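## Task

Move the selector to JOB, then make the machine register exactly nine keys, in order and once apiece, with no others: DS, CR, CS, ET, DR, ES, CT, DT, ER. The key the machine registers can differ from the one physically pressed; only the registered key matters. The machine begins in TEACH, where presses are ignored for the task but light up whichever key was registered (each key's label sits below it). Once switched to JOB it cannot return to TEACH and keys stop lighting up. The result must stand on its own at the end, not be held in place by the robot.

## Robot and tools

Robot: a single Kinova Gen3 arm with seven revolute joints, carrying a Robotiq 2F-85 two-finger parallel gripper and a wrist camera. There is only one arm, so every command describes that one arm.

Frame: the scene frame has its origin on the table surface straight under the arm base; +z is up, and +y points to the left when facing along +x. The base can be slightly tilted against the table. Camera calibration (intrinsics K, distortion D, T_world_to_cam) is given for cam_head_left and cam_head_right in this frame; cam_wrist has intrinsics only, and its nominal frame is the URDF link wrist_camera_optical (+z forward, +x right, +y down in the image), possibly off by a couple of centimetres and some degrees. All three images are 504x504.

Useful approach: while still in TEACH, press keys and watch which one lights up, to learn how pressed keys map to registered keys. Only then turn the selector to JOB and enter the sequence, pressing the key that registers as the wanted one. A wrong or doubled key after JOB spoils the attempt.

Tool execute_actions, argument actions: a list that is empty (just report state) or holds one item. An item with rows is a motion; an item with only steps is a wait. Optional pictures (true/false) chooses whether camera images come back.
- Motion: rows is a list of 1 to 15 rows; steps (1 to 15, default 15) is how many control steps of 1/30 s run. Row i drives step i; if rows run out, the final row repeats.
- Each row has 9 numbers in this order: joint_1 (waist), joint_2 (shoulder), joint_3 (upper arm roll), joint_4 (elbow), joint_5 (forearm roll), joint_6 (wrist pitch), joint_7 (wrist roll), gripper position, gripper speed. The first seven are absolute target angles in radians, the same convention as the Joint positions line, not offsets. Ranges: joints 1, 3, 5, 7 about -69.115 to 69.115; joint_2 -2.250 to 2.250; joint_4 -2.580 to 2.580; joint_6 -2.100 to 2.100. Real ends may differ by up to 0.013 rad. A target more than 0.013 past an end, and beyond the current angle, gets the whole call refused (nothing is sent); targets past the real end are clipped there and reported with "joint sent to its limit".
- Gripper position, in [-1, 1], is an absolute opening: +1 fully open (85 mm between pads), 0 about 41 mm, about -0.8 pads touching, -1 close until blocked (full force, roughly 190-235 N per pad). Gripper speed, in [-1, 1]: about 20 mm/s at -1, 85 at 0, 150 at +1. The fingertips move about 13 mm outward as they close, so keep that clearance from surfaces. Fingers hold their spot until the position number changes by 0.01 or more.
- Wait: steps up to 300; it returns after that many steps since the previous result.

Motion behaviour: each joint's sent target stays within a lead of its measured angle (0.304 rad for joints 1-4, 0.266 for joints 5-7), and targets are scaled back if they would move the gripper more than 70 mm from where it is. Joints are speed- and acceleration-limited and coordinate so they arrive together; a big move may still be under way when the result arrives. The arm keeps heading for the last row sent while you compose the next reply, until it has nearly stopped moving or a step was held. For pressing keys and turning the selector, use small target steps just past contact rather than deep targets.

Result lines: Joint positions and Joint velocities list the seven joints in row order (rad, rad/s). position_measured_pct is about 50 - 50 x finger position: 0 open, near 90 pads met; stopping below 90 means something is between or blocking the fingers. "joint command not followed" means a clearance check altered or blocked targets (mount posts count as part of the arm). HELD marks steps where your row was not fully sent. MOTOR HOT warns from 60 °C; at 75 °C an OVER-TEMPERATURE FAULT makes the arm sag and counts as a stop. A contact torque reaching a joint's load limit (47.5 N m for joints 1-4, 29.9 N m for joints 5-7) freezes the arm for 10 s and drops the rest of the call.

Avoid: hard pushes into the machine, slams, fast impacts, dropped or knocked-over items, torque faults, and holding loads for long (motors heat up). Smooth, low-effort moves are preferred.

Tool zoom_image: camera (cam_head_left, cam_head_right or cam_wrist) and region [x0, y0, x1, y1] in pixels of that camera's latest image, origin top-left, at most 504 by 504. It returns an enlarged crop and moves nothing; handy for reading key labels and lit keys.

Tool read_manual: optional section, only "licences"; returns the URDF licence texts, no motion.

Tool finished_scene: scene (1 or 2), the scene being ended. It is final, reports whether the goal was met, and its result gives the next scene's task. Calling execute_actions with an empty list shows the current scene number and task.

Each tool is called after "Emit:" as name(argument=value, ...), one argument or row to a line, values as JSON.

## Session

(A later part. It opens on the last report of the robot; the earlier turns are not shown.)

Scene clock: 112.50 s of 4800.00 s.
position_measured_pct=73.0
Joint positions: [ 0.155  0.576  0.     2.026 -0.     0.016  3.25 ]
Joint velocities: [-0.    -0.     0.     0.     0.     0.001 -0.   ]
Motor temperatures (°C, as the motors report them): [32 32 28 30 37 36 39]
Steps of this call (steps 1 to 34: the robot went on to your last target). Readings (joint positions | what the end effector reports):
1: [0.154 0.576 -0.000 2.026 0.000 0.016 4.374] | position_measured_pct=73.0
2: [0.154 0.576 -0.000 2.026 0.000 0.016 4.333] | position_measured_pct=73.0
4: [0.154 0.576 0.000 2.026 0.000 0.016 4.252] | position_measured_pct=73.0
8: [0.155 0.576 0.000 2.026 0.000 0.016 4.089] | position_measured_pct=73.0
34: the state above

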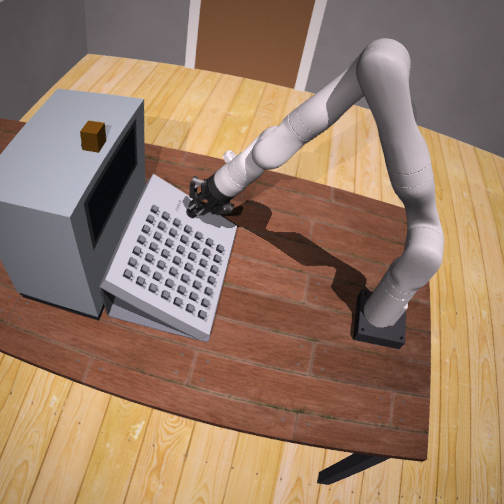

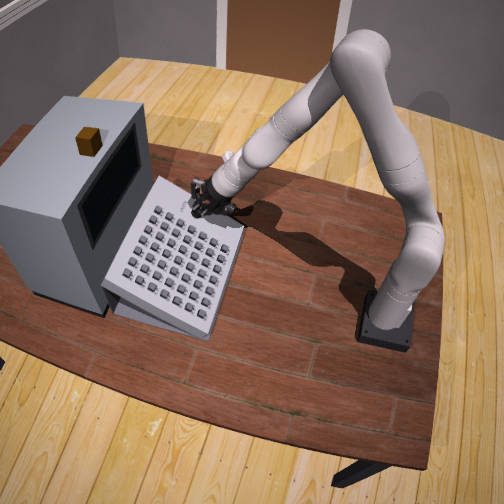

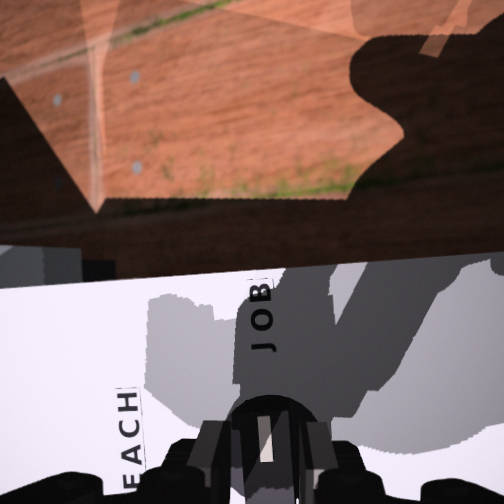

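Emit:
execute_actions(
  actions=[
    {"rows":[[0.1545,0.576,0,2.026,0,0.016,3.33,-0.3,0],[0.1545,0.576,0,2.026,0,0.016,3.33,-0.3,0],[0.1545,0.576,0,2.026,0,0.016,3.33,-0.3,0],[0.1545,0.505,0,2.052,0,0.061,3.33,-0.3,0],[0.1545,0.505,0,2.052,0,0.061,3.33,-0.3,0],[0.1545,0.505,0,2.052,0,0.061,3.33,-0.3,0],[0.1545,0.505,0,2.052,0,0.061,3.33,-0.3,0],[0.1545,0.505,0,2.052,0,0.061,3.33,-0.3,0],[0.1545,0.505,0,2.052,0,0.061,3.33,-0.3,0],[0.1545,0.505,0,2.052,0,0.061,3.33,-0.3,0],[-0.194,0.535,0,1.985,0,0.098,3.05,-1,0]],"steps":15},
  ],
  pictures=false,
)

Emit:
execute_actions(
  actions=[
    {"rows":[[-0.194,0.535,0,1.985,0,0.098,3.05,-1,0]],"steps":15},
  ],
  pictures=false,
)

Emit:
execute_actions(
  actions=[
    {"rows":[[-0.194,0.568,0,1.972,0,0.078,3.05,-1,0],[-0.194,0.568,0,1.972,0,0.078,3.05,-1,0],[-0.194,0.568,0,1.972,0,0.078,3.05,-1,0],[-0.194,0.568,0,1.972,0,0.078,3.05,-1,0],[-0.194,0.568,0,1.972,0,0.078,3.05,-1,0],[-0.194,0.5743,0,1.9695,0,0.0742,3.05,-1,0],[-0.194,0.5743,0,1.9695,0,0.0742,3.05,-1,0],[-0.194,0.5807,0,1.967,0,0.0703,3.05,-1,0],[-0.194,0.5807,0,1.967,0,0.0703,3.05,-1,0],[-0.194,0.587,0,1.9644,0,0.0665,3.05,-1,0]],"steps":15},
  ],
  pictures=false,
)

Emit:
execute_actions(
  actions=[
    {"rows":[[-0.194,0.5525,0,1.978,0,0.0873,3.05,-1,0],[-0.194,0.5525,0,1.978,0,0.0873,3.05,-1,0],[-0.194,0.5525,0,1.978,0,0.0873,3.05,-1,0],[-0.194,0.5525,0,1.978,0,0.0873,3.05,-1,0],[-0.243,0.5716,0,1.8524,0,0.194,3.05,-1,0]],"steps":15},
  ],
  pictures=false,
)

Emit:
execute_actions(
  actions=[
    {"rows":[[-0.243,0.5863,0,1.8464,0,0.1853,3.05,-1,0],[-0.243,0.5863,0,1.8464,0,0.1853,3.05,-1,0],[-0.243,0.5863,0,1.8464,0,0.1853,3.05,-1,0],[-0.243,0.5924,0,1.844,0,0.1817,3.05,-1,0],[-0.243,0.5924,0,1.844,0,0.1817,3.05,-1,0],[-0.243,0.5985,0,1.8415,0,0.1781,3.05,-1,0],[-0.243,0.5985,0,1.8415,0,0.1781,3.05,-1,0],[-0.243,0.6046,0,1.839,0,0.1744,3.05,-1,0]],"steps":13},
  ],
  pictures=false,
)

Emit:
execute_actions(
  actions=[
    {"rows":[[-0.243,0.568,0,1.854,0,0.196,3.05,-1,0],[-0.243,0.568,0,1.854,0,0.196,3.05,-1,0],[-0.243,0.568,0,1.854,0,0.196,3.05,-1,0],[-0.243,0.568,0,1.854,0,0.196,3.05,-1,0],[-0.187,0.5664,0,1.8638,0,0.1878,3.05,-1,0]],"steps":13},
  ],
  pictures=false,
)

Emit:
execute_actions(
  actions=[
    {"rows":[[-0.187,0.5811,0,1.8578,0,0.1791,3.05,-1,0],[-0.187,0.5811,0,1.8578,0,0.1791,3.05,-1,0],[-0.187,0.5811,0,1.8578,0,0.1791,3.05,-1,0],[-0.187,0.5872,0,1.8554,0,0.1755,3.05,-1,0],[-0.187,0.5872,0,1.8554,0,0.1755,3.05,-1,0],[-0.187,0.5933,0,1.8529,0,0.1719,3.05,-1,0],[-0.187,0.5933,0,1.8529,0,0.1719,3.05,-1,0],[-0.187,0.5994,0,1.8504,0,0.1682,3.05,-1,0]],"steps":13},
  ],
  pictures=false,
)

Emit:
execute_actions(
  actions=[
    {"rows":[[-0.187,0.555,0,1.8684,0,0.1946,3.05,-1,0],[-0.187,0.555,0,1.8684,0,0.1946,3.05,-1,0],[-0.187,0.555,0,1.8684,0,0.1946,3.05,-1,0],[-0.187,0.555,0,1.8684,0,0.1946,3.05,-1,0],[-0.14,0.5449,0,2.0934,0,-0.0202,3.05,-1,0]],"steps":15},
  ],
  pictures=false,
)

Emit:
execute_actions(
  actions=[
    {"rows":[[-0.14,0.5449,0,2.0934,0,-0.0202,3.05,-1,0],[-0.14,0.5449,0,2.0934,0,-0.0202,3.05,-1,0],[-0.14,0.5612,0,2.0869,0,-0.0301,3.05,-1,0],[-0.14,0.5612,0,2.0869,0,-0.0301,3.05,-1,0],[-0.14,0.5612,0,2.0869,0,-0.0301,3.05,-1,0],[-0.14,0.568,0,2.0842,0,-0.0342,3.05,-1,0],[-0.14,0.568,0,2.0842,0,-0.0342,3.05,-1,0],[-0.14,0.5748,0,2.0815,0,-0.0383,3.05,-1,0],[-0.14,0.5748,0,2.0815,0,-0.0383,3.05,-1,0],[-0.14,0.5825,0,2.0785,0,-0.0429,3.05,-1,0]],"steps":15},
  ],
  pictures=false,
)

Emit:
execute_actions(
  actions=[
    {"rows":[[-0.14,0.5449,0,2.0934,0,-0.0202,3.05,-1,0],[-0.14,0.5449,0,2.0934,0,-0.0202,3.05,-1,0],[-0.14,0.5449,0,2.0934,0,-0.0202,3.05,-1,0],[-0.14,0.5449,0,2.0934,0,-0.0202,3.05,-1,0],[-0.253,0.5575,0,1.9666,0,0.094,3.05,-1,0]],"steps":15},
  ],
  pictures=false,
)

Emit:
execute_actions(
  actions=[
    {"rows":[[-0.253,0.5729,0,1.9604,0,0.0847,3.05,-1,0],[-0.253,0.5729,0,1.9604,0,0.0847,3.05,-1,0],[-0.253,0.5729,0,1.9604,0,0.0847,3.05,-1,0],[-0.253,0.5793,0,1.9578,0,0.0809,3.05,-1,0],[-0.253,0.5793,0,1.9578,0,0.0809,3.05,-1,0],[-0.253,0.5857,0,1.9552,0,0.077,3.05,-1,0],[-0.253,0.5857,0,1.9552,0,0.077,3.05,-1,0],[-0.253,0.5925,0,1.9526,0,0.073,3.05,-1,0]],"steps":13},
  ],
  pictures=false,
)

Emit:
execute_actions(
  actions=[
    {"rows":[[-0.253,0.5575,0,1.9666,0,0.094,3.05,-1,0],[-0.253,0.5575,0,1.9666,0,0.094,3.05,-1,0],[-0.253,0.5575,0,1.9666,0,0.094,3.05,-1,0],[-0.253,0.5575,0,1.9666,0,0.094,3.05,-1,0],[-0.202,0.5469,0,2.0882,0,-0.017,3.05,-1,0]],"steps":14},
  ],
  pictures=false,
)

Emit:
execute_actions(
  actions=[
    {"rows":[[-0.202,0.5632,0,2.0817,0,-0.0269,3.05,-1,0],[-0.202,0.5632,0,2.0817,0,-0.0269,3.05,-1,0],[-0.202,0.5632,0,2.0817,0,-0.0269,3.05,-1,0],[-0.202,0.57,0,2.079,0,-0.031,3.05,-1,0],[-0.202,0.57,0,2.079,0,-0.031,3.05,-1,0],[-0.202,0.5768,0,2.0763,0,-0.0351,3.05,-1,0],[-0.202,0.5768,0,2.0763,0,-0.0351,3.05,-1,0],[-0.202,0.5845,0,2.0733,0,-0.0397,3.05,-1,0]],"steps":13},
  ],
  pictures=false,
)

Emit:
execute_actions(
  actions=[
    {"rows":[[-0.202,0.5469,0,2.0882,0,-0.017,3.05,-1,0],[-0.202,0.5469,0,2.0882,0,-0.017,3.05,-1,0],[-0.202,0.5469,0,2.0882,0,-0.017,3.05,-1,0],[-0.202,0.5469,0,2.0882,0,-0.017,3.05,-1,0],[-0.131,0.5565,0,1.872,0,0.1895,3.05,-1,0]],"steps":15},
  ],
  pictures=false,
)

Emit:
execute_actions(
  actions=[
    {"rows":[[-0.131,0.564,0,1.869,0,0.185,3.05,-1,0],[-0.131,0.564,0,1.869,0,0.185,3.05,-1,0],[-0.131,0.5787,0,1.863,0,0.1763,3.05,-1,0],[-0.131,0.5787,0,1.863,0,0.1763,3.05,-1,0],[-0.131,0.5787,0,1.863,0,0.1763,3.05,-1,0],[-0.131,0.5848,0,1.8606,0,0.1727,3.05,-1,0],[-0.131,0.5848,0,1.8606,0,0.1727,3.05,-1,0],[-0.131,0.5909,0,1.8581,0,0.1691,3.05,-1,0],[-0.131,0.5909,0,1.8581,0,0.1691,3.05,-1,0],[-0.131,0.597,0,1.8556,0,0.1654,3.05,-1,0]],"steps":15},
  ],
  pictures=false,
)

Emit:
execute_actions(
  actions=[
    {"rows":[[-0.131,0.5565,0,1.872,0,0.1895,3.05,-1,0],[-0.131,0.5565,0,1.872,0,0.1895,3.05,-1,0],[-0.131,0.5565,0,1.872,0,0.1895,3.05,-1,0],[-0.131,0.5565,0,1.872,0,0.1895,3.05,-1,0],[-0.135,0.5503,0,1.9833,0,0.0845,3.05,-1,0]],"steps":14},
  ],
  pictures=false,
)

Emit:
execute_actions(
  actions=[
    {"rows":[[-0.135,0.5657,0,1.9771,0,0.0752,3.05,-1,0],[-0.135,0.5657,0,1.9771,0,0.0752,3.05,-1,0],[-0.135,0.5657,0,1.9771,0,0.0752,3.05,-1,0],[-0.135,0.5721,0,1.9745,0,0.0714,3.05,-1,0],[-0.135,0.5721,0,1.9745,0,0.0714,3.05,-1,0],[-0.135,0.5785,0,1.9719,0,0.0675,3.05,-1,0],[-0.135,0.5785,0,1.9719,0,0.0675,3.05,-1,0],[-0.135,0.5853,0,1.9693,0,0.0635,3.05,-1,0]],"steps":13},
  ],
  pictures=false,
)

Emit:
execute_actions(
  actions=[
    {"rows":[[-0.135,0.5503,0,1.9833,0,0.0845,3.05,-1,0],[-0.135,0.5503,0,1.9833,0,0.0845,3.05,-1,0],[-0.135,0.5503,0,1.9833,0,0.0845,3.05,-1,0],[-0.135,0.5503,0,1.9833,0,0.0845,3.05,-1,0],[-0.264,0.5516,0,2.0761,0,-0.0096,3.05,-1,0]],"steps":15},
  ],
  pictures=false,
)

Emit:
execute_actions(
  actions=[
    {"rows":[[-0.264,0.5679,0,2.0696,0,-0.0195,3.05,-1,0],[-0.264,0.5679,0,2.0696,0,-0.0195,3.05,-1,0],[-0.264,0.5679,0,2.0696,0,-0.0195,3.05,-1,0],[-0.264,0.5747,0,2.0669,0,-0.0236,3.05,-1,0],[-0.264,0.5747,0,2.0669,0,-0.0236,3.05,-1,0],[-0.264,0.5815,0,2.0642,0,-0.0277,3.05,-1,0],[-0.264,0.5815,0,2.0642,0,-0.0277,3.05,-1,0],[-0.264,0.5883,0,2.0615,0,-0.0318,3.05,-1,0]],"steps":13},
  ],
  pictures=false,
)

Emit:
execute_actions(
  actions=[
    {"rows":[[-0.264,0.52,0,2.088,0,0.01,3.05,-1,0]],"steps":11},
  ],
)

Scene clock: 177.83 s of 4800.00 s.
position_measured_pct=72.2
Joint positions: [0.093 0.514 0.003 2.039 0.    0.069 3.283]
Joint velocities: [-0.771  0.07   0.004 -0.165  0.     0.089 -0.637]
Motor temperatures (°C, as the motors report them): [32 32 28 30 37 36 39]
Steps of this call (steps 1 to 15: the robot went on to your last target; steps 16 to 90: nothing new was sent; then 61.83 s passed at rest; steps 91 to 105: all 15 steps of this action). Readings (joint positions | what the end effector reports):
91: [0.155 0.576 0.000 2.026 -0.000 0.016 3.251] | position_measured_pct=73.0
92: [0.155 0.576 0.000 2.026 -0.000 0.016 3.261] | position_measured_pct=72.2
94: [0.155 0.575 0.000 2.026 -0.000 0.016 3.305] | position_measured_pct=68.7
98: [0.154 0.525 -0.000 2.043 0.000 0.045 3.330] | position_measured_pct=65.5
105: the state above

Scene clock: 178.33 s of 4800.00 s.
position_measured_pct=91.7
Joint positions: [-0.189  0.535 -0.001  1.985 -0.     0.098  3.05 ]
Joint velocities: [-0.039  0.003  0.018  0.001  0.001  0.002 -0.   ]
Motor temperatures (°C, as the motors report them): [32 32 28 30 37 36 39]
Steps of this call (steps 1 to 15: all 15 steps of this action). Readings (joint positions | what the end effector reports):
1: [0.065 0.517 0.003 2.034 0.000 0.072 3.260] | position_measured_pct=75.4
2: [0.036 0.519 0.002 2.028 0.000 0.075 3.237] | position_measured_pct=78.2
4: [-0.020 0.523 0.001 2.017 0.000 0.080 3.191] | position_measured_pct=84.1
8: [-0.131 0.531 0.000 1.996 -0.000 0.091 3.100] | position_measured_pct=91.3
15: the state above

Scene clock: 178.83 s of 4800.00 s.
position_measured_pct=91.7
Joint positions: [-0.194  0.583  0.     1.966 -0.     0.068  3.05 ]
Joint velocities: [-0.     0.001 -0.001  0.003  0.    -0.001 -0.001]
Motor temperatures (°C, as the motors report them): [32 32 28 30 37 36 39]
Steps of this call (steps 1 to 15: all 15 steps of this action). Readings (joint positions | what the end effector reports):
1: [-0.190 0.536 -0.000 1.985 0.000 0.097 3.050] | position_measured_pct=91.7
2: [-0.191 0.543 -0.000 1.982 0.000 0.094 3.050] | position_measured_pct=91.7
4: [-0.192 0.563 -0.000 1.975 -0.000 0.082 3.050] | position_measured_pct=91.7
8: [-0.194 0.574 -0.000 1.969 -0.000 0.074 3.050] | position_measured_pct=91.7
15: the state above

Scene clock: 179.33 s of 4800.00 s.
position_measured_pct=91.7
Joint positions: [-0.241  0.57  -0.001  1.853 -0.     0.193  3.05 ]
Joint velocities: [-0.01   0.001  0.016 -0.024  0.001  0.021  0.001]
Motor temperatures (°C, as the motors report them): [32 32 28 30 37 36 39]
Steps of this call (steps 1 to 15: all 15 steps of this action). Readings (joint positions | what the end effector reports):
1: [-0.194 0.582 0.000 1.966 -0.000 0.068 3.050] | position_measured_pct=91.7
2: [-0.194 0.577 0.000 1.968 -0.000 0.071 3.050] | position_measured_pct=91.7
4: [-0.194 0.557 -0.000 1.975 -0.000 0.082 3.050] | position_measured_pct=91.7
8: [-0.208 0.559 0.001 1.952 0.000 0.126 3.050] | position_measured_pct=91.7
15: the state above

Scene clock: 179.77 s of 4800.00 s.
position_measured_pct=91.7
Joint positions: [-0.243  0.6    0.     1.841 -0.     0.177  3.05 ]
Joint velocities: [-0.    -0.001  0.    -0.001 -0.001 -0.    -0.001]
Motor temperatures (°C, as the motors report them): [32 32 28 30 37 36 39]
Steps of this call (steps 1 to 13: all 13 steps of this action). Readings (joint positions | what the end effector reports):
1: [-0.242 0.572 -0.000 1.852 -0.000 0.193 3.050] | position_measured_pct=91.7
2: [-0.242 0.578 -0.000 1.849 0.000 0.190 3.050] | position_measured_pct=91.7
4: [-0.242 0.587 -0.000 1.847 -0.000 0.185 3.050] | position_measured_pct=91.7
8: [-0.243 0.598 0.000 1.842 0.000 0.178 3.050] | position_measured_pct=91.7
13: the state above

Scene clock: 180.20 s of 4800.00 s.
position_measured_pct=91.7
Joint positions: [-0.189  0.567  0.001  1.864  0.     0.188  3.05 ]
Joint velocities: [ 0.014 -0.002 -0.025  0.002 -0.003 -0.003 -0.   ]
Motor temperatures (°C, as the motors report them): [32 32 28 30 37 36 39]
Steps of this call (steps 1 to 13: all 13 steps of this action). Readings (joint positions | what the end effector reports):
1: [-0.243 0.599 0.000 1.841 -0.000 0.177 3.050] | position_measured_pct=91.7
2: [-0.243 0.594 0.000 1.843 -0.000 0.179 3.050] | position_measured_pct=91.7
4: [-0.243 0.573 -0.000 1.851 -0.000 0.190 3.050] | position_measured_pct=91.7
8: [-0.209 0.568 -0.003 1.861 -0.000 0.192 3.050] | position_measured_pct=91.7
13: the state above

Scene clock: 180.63 s of 4800.00 s.
position_measured_pct=91.7
Joint positions: [-0.187  0.595 -0.     1.852 -0.     0.17   3.05 ]
Joint velocities: [ 0.    -0.    -0.001 -0.001  0.    -0.001  0.   ]
Motor temperatures (°C, as the motors report them): [32 32 28 30 37 36 39]
Steps of this call (steps 1 to 13: all 13 steps of this action). Readings (joint positions | what the end effector reports):
1: [-0.189 0.568 0.000 1.863 -0.000 0.187 3.050] | position_measured_pct=91.7
2: [-0.188 0.574 0.000 1.861 -0.000 0.184 3.050] | position_measured_pct=91.7
4: [-0.188 0.582 -0.000 1.858 -0.000 0.179 3.050] | position_measured_pct=91.7
8: [-0.187 0.593 0.000 1.853 -0.000 0.172 3.050] | position_measured_pct=91.7
13: the state above

Scene clock: 181.13 s of 4800.00 s.
position_measured_pct=91.7
Joint positions: [-0.143  0.546  0.001  2.083 -0.    -0.007  3.05 ]
Joint velocities: [ 0.058 -0.009  0.     0.29  -0.001 -0.366  0.   ]
Motor temperatures (°C, as the motors report them): [32 32 28 30 37 36 39]
Steps of this call (steps 1 to 15: all 15 steps of this action). Readings (joint positions | what the end effector reports):
1: [-0.187 0.594 -0.000 1.853 -0.000 0.171 3.050] | position_measured_pct=91.7
2: [-0.187 0.589 -0.000 1.855 -0.000 0.173 3.050] | position_measured_pct=91.7
4: [-0.187 0.566 -0.000 1.863 -0.000 0.185 3.050] | position_measured_pct=91.7
8: [-0.180 0.552 -0.001 1.909 -0.000 0.167 3.050] | position_measured_pct=91.7
15: the state above

Scene clock: 181.63 s of 4800.00 s.
position_measured_pct=91.7
Joint positions: [-0.14   0.577 -0.     2.081 -0.    -0.041  3.05 ]
Joint velocities: [ 0.    -0.001 -0.     0.001  0.001 -0.001  0.   ]
Motor temperatures (°C, as the motors report them): [32 32 28 30 37 36 39]
Steps of this call (steps 1 to 15: all 15 steps of this action). Readings (joint positions | what the end effector reports):
1: [-0.142 0.546 0.001 2.090 -0.000 -0.015 3.050] | position_measured_pct=91.7
2: [-0.142 0.546 0.001 2.092 -0.000 -0.018 3.050] | position_measured_pct=91.7
4: [-0.141 0.554 0.000 2.090 -0.000 -0.024 3.050] | position_measured_pct=91.7
8: [-0.140 0.569 -0.000 2.084 -0.000 -0.034 3.050] | position_measured_pct=91.7
15: the state above

Scene clock: 182.13 s of 4800.00 s.
position_measured_pct=91.7
Joint positions: [-0.248  0.556 -0.002  1.967 -0.     0.093  3.05 ]
Joint velocities: [-0.023 -0.001  0.034 -0.024  0.002  0.025 -0.   ]
Motor temperatures (°C, as the motors report them): [32 32 28 30 37 36 39]
Steps of this call (steps 1 to 15: all 15 steps of this action). Readings (joint positions | what the end effector reports):
1: [-0.140 0.576 -0.000 2.081 -0.000 -0.041 3.050] | position_measured_pct=91.7
2: [-0.140 0.571 -0.000 2.083 -0.000 -0.038 3.050] | position_measured_pct=91.7
4: [-0.140 0.550 -0.000 2.090 -0.000 -0.027 3.050] | position_measured_pct=91.7
8: [-0.173 0.549 0.002 2.068 -0.000 0.021 3.050] | position_measured_pct=91.7
15: the state above

Scene clock: 182.57 s of 4800.00 s.
position_measured_pct=91.7
Joint positions: [-0.252  0.588  0.     1.954 -0.     0.075  3.05 ]
Joint velocities: [-0.    -0.001  0.002 -0.001 -0.001 -0.001  0.001]
Motor temperatures (°C, as the motors report them): [32 32 28 30 37 36 39]
Steps of this call (steps 1 to 13: all 13 steps of this action). Readings (joint positions | what the end effector reports):
1: [-0.249 0.558 -0.001 1.966 -0.000 0.093 3.050] | position_measured_pct=91.7
2: [-0.250 0.564 -0.000 1.964 0.000 0.090 3.050] | position_measured_pct=91.7
4: [-0.251 0.573 -0.000 1.961 -0.000 0.085 3.050] | position_measured_pct=91.7
8: [-0.252 0.586 0.000 1.955 0.000 0.077 3.050] | position_measured_pct=91.7
13: the state above

Scene clock: 183.03 s of 4800.00 s.
position_measured_pct=91.7
Joint positions: [-0.204  0.548  0.001  2.087 -0.    -0.015  3.05 ]
Joint velocities: [ 0.008 -0.005 -0.021  0.022  0.    -0.042 -0.   ]
Motor temperatures (°C, as the motors report them): [32 32 28 30 37 36 39]
Steps of this call (steps 1 to 14: all 14 steps of this action). Readings (joint positions | what the end effector reports):
1: [-0.252 0.587 0.000 1.955 -0.000 0.075 3.050] | position_measured_pct=91.7
2: [-0.253 0.582 0.000 1.957 -0.000 0.077 3.050] | position_measured_pct=91.7
4: [-0.253 0.562 0.000 1.964 -0.000 0.089 3.050] | position_measured_pct=91.7
8: [-0.237 0.550 -0.001 2.005 -0.000 0.067 3.050] | position_measured_pct=91.7
14: the state above

Scene clock: 183.47 s of 4800.00 s.
position_measured_pct=91.7
Joint positions: [-0.202  0.58  -0.     2.076 -0.    -0.038  3.05 ]
Joint velocities: [ 0.     0.002  0.001  0.001  0.    -0.001  0.001]
Motor temperatures (°C, as the motors report them): [32 32 28 30 37 36 39]
Steps of this call (steps 1 to 13: all 13 steps of this action). Readings (joint positions | what the end effector reports):
1: [-0.204 0.549 0.001 2.087 -0.000 -0.017 3.050] | position_measured_pct=91.7
2: [-0.203 0.556 0.000 2.085 0.000 -0.020 3.050] | position_measured_pct=91.7
4: [-0.203 0.565 -0.000 2.082 -0.000 -0.027 3.050] | position_measured_pct=91.7
8: [-0.202 0.577 0.000 2.076 -0.000 -0.035 3.050] | position_measured_pct=91.7
13: the state above

Scene clock: 183.97 s of 4800.00 s.
position_measured_pct=91.7
Joint positions: [-0.138  0.555  0.001  1.89   0.     0.176  3.05 ]
Joint velocities: [ 0.105  0.     0.004 -0.419 -0.001  0.284  0.001]
Motor temperatures (°C, as the motors report them): [32 32 28 30 37 36 39]
Steps of this call (steps 1 to 15: all 15 steps of this action). Readings (joint positions | what the end effector reports):
1: [-0.202 0.579 -0.000 2.076 -0.000 -0.038 3.050] | position_measured_pct=91.7
2: [-0.202 0.574 -0.000 2.078 -0.000 -0.035 3.050] | position_measured_pct=91.7
4: [-0.202 0.552 -0.000 2.085 -0.000 -0.024 3.050] | position_measured_pct=91.7
8: [-0.190 0.550 -0.001 2.063 -0.000 0.026 3.050] | position_measured_pct=91.7
15: the state above

Scene clock: 184.47 s of 4800.00 s.
position_measured_pct=91.7
Joint positions: [-0.131  0.592 -0.     1.857 -0.     0.167  3.05 ]
Joint velocities: [ 0.    -0.001 -0.    -0.     0.    -0.001  0.001]
Motor temperatures (°C, as the motors report them): [32 32 28 30 37 36 39]
Steps of this call (steps 1 to 15: all 15 steps of this action). Readings (joint positions | what the end effector reports):
1: [-0.135 0.556 0.001 1.879 0.000 0.183 3.050] | position_measured_pct=91.7
2: [-0.134 0.559 0.001 1.872 0.000 0.185 3.050] | position_measured_pct=91.7
4: [-0.133 0.572 0.000 1.866 0.000 0.180 3.050] | position_measured_pct=91.7
8: [-0.132 0.585 0.000 1.861 -0.000 0.173 3.050] | position_measured_pct=91.7
15: the state above

Scene clock: 184.93 s of 4800.00 s.
position_measured_pct=91.7
Joint positions: [-0.135  0.551 -0.     1.983 -0.     0.086  3.05 ]
Joint velocities: [-0.001 -0.008 -0.     0.01   0.001 -0.032  0.001]
Motor temperatures (°C, as the motors report them): [32 32 28 30 37 36 39]
Steps of this call (steps 1 to 14: all 14 steps of this action). Readings (joint positions | what the end effector reports):
1: [-0.131 0.591 -0.000 1.858 -0.000 0.168 3.050] | position_measured_pct=91.7
2: [-0.131 0.586 -0.000 1.860 -0.000 0.170 3.050] | position_measured_pct=91.7
4: [-0.131 0.564 -0.000 1.868 -0.000 0.182 3.050] | position_measured_pct=91.7
8: [-0.132 0.552 0.000 1.912 0.000 0.161 3.050] | position_measured_pct=91.7
14: the state above

Scene clock: 185.37 s of 4800.00 s.
position_measured_pct=91.7
Joint positions: [-0.135  0.58   0.     1.971 -0.     0.066  3.05 ]
Joint velocities: [ 0.     0.    -0.002 -0.     0.001 -0.     0.001]
Motor temperatures (°C, as the motors report them): [32 32 28 30 37 36 39]
Steps of this call (steps 1 to 13: all 13 steps of this action). Readings (joint positions | what the end effector reports):
1: [-0.135 0.553 -0.000 1.983 -0.000 0.084 3.050] | position_measured_pct=91.7
2: [-0.135 0.559 0.000 1.980 0.000 0.081 3.050] | position_measured_pct=91.7
4: [-0.135 0.567 -0.000 1.977 -0.000 0.075 3.050] | position_measured_pct=91.7
8: [-0.135 0.579 0.000 1.972 -0.000 0.068 3.050] | position_measured_pct=91.7
13: the state above

Scene clock: 185.87 s of 4800.00 s.
position_measured_pct=91.7
Joint positions: [-0.259  0.552 -0.002  2.075  0.    -0.009  3.05 ]
Joint velocities: [-0.031 -0.004  0.039  0.013 -0.001 -0.02   0.   ]
Motor temperatures (°C, as the motors report them): [32 32 28 30 37 36 39]
Steps of this call (steps 1 to 15: all 15 steps of this action). Readings (joint positions | what the end effector reports):
1: [-0.135 0.579 0.000 1.972 -0.000 0.066 3.050] | position_measured_pct=91.7
2: [-0.135 0.574 0.000 1.974 -0.000 0.068 3.050] | position_measured_pct=91.7
4: [-0.135 0.554 -0.000 1.981 -0.000 0.079 3.050] | position_measured_pct=91.7
8: [-0.172 0.552 0.003 2.013 0.000 0.061 3.050] | position_measured_pct=91.7
15: the state above

Scene clock: 186.30 s of 4800.00 s.
position_measured_pct=91.7
Joint positions: [-0.263  0.584  0.001  2.063 -0.    -0.03   3.05 ]
Joint velocities: [-0.    -0.001  0.001 -0.    -0.    -0.     0.   ]
Motor temperatures (°C, as the motors report them): [32 32 28 30 37 36 39]
Steps of this call (steps 1 to 13: all 13 steps of this action). Readings (joint positions | what the end effector reports):
1: [-0.260 0.553 -0.001 2.075 0.000 -0.010 3.050] | position_measured_pct=91.7
2: [-0.261 0.560 -0.000 2.073 0.000 -0.013 3.050] | position_measured_pct=91.7
4: [-0.262 0.569 -0.000 2.070 -0.000 -0.019 3.050] | position_measured_pct=91.7
8: [-0.263 0.581 0.000 2.064 -0.000 -0.028 3.050] | position_measured_pct=91.7
13: the state above

Scene clock: 186.67 s of 4800.00 s.
position_measured_pct=91.7
Joint positions: [-0.264  0.522  0.     2.088 -0.     0.01   3.05 ]
Joint velocities: [-0.001 -0.015 -0.     0.001  0.    -0.001  0.001]
Motor temperatures (°C, as the motors report them): [32 32 28 30 37 36 39]
Steps of this call (steps 1 to 11: all 11 steps of this action). Readings (joint positions | what the end effector reports):
1: [-0.263 0.584 0.001 2.064 -0.000 -0.030 3.050] | position_measured_pct=91.7
2: [-0.263 0.578 0.000 2.065 -0.000 -0.027 3.050] | position_measured_pct=91.7
4: [-0.264 0.551 -0.000 2.075 -0.000 -0.013 3.050] | position_measured_pct=91.7
8: [-0.264 0.523 0.000 2.087 0.000 0.009 3.050] | position_measured_pct=91.7
11: the state above

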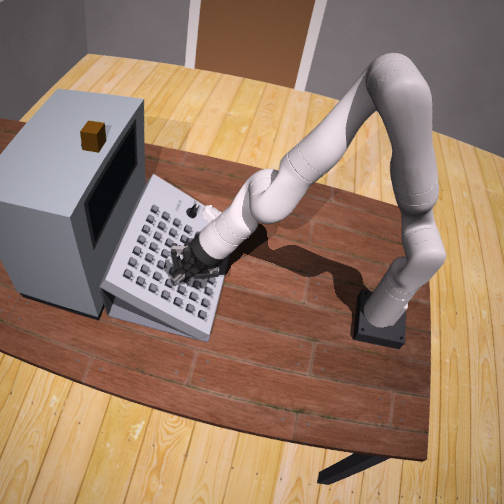

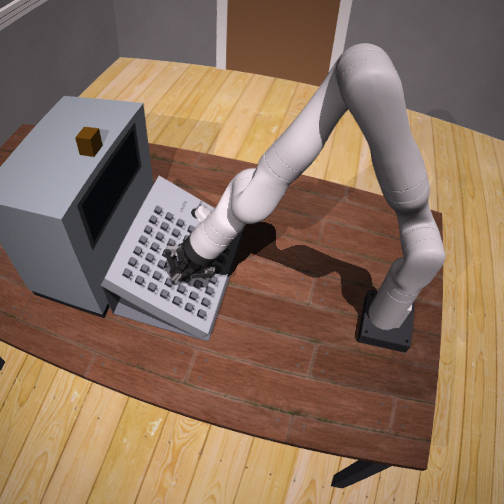

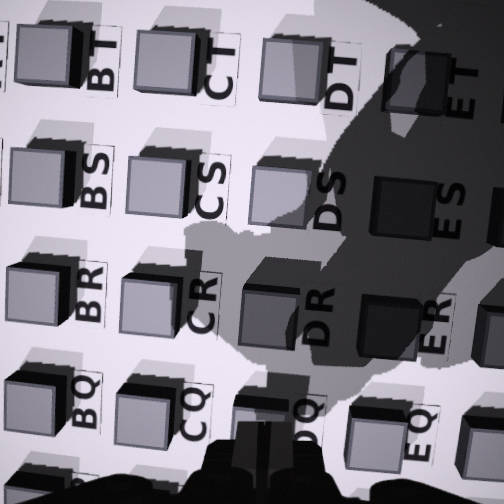

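Emit:
finished_scene(
  scene=2,
)

The scene is finished: the task was done.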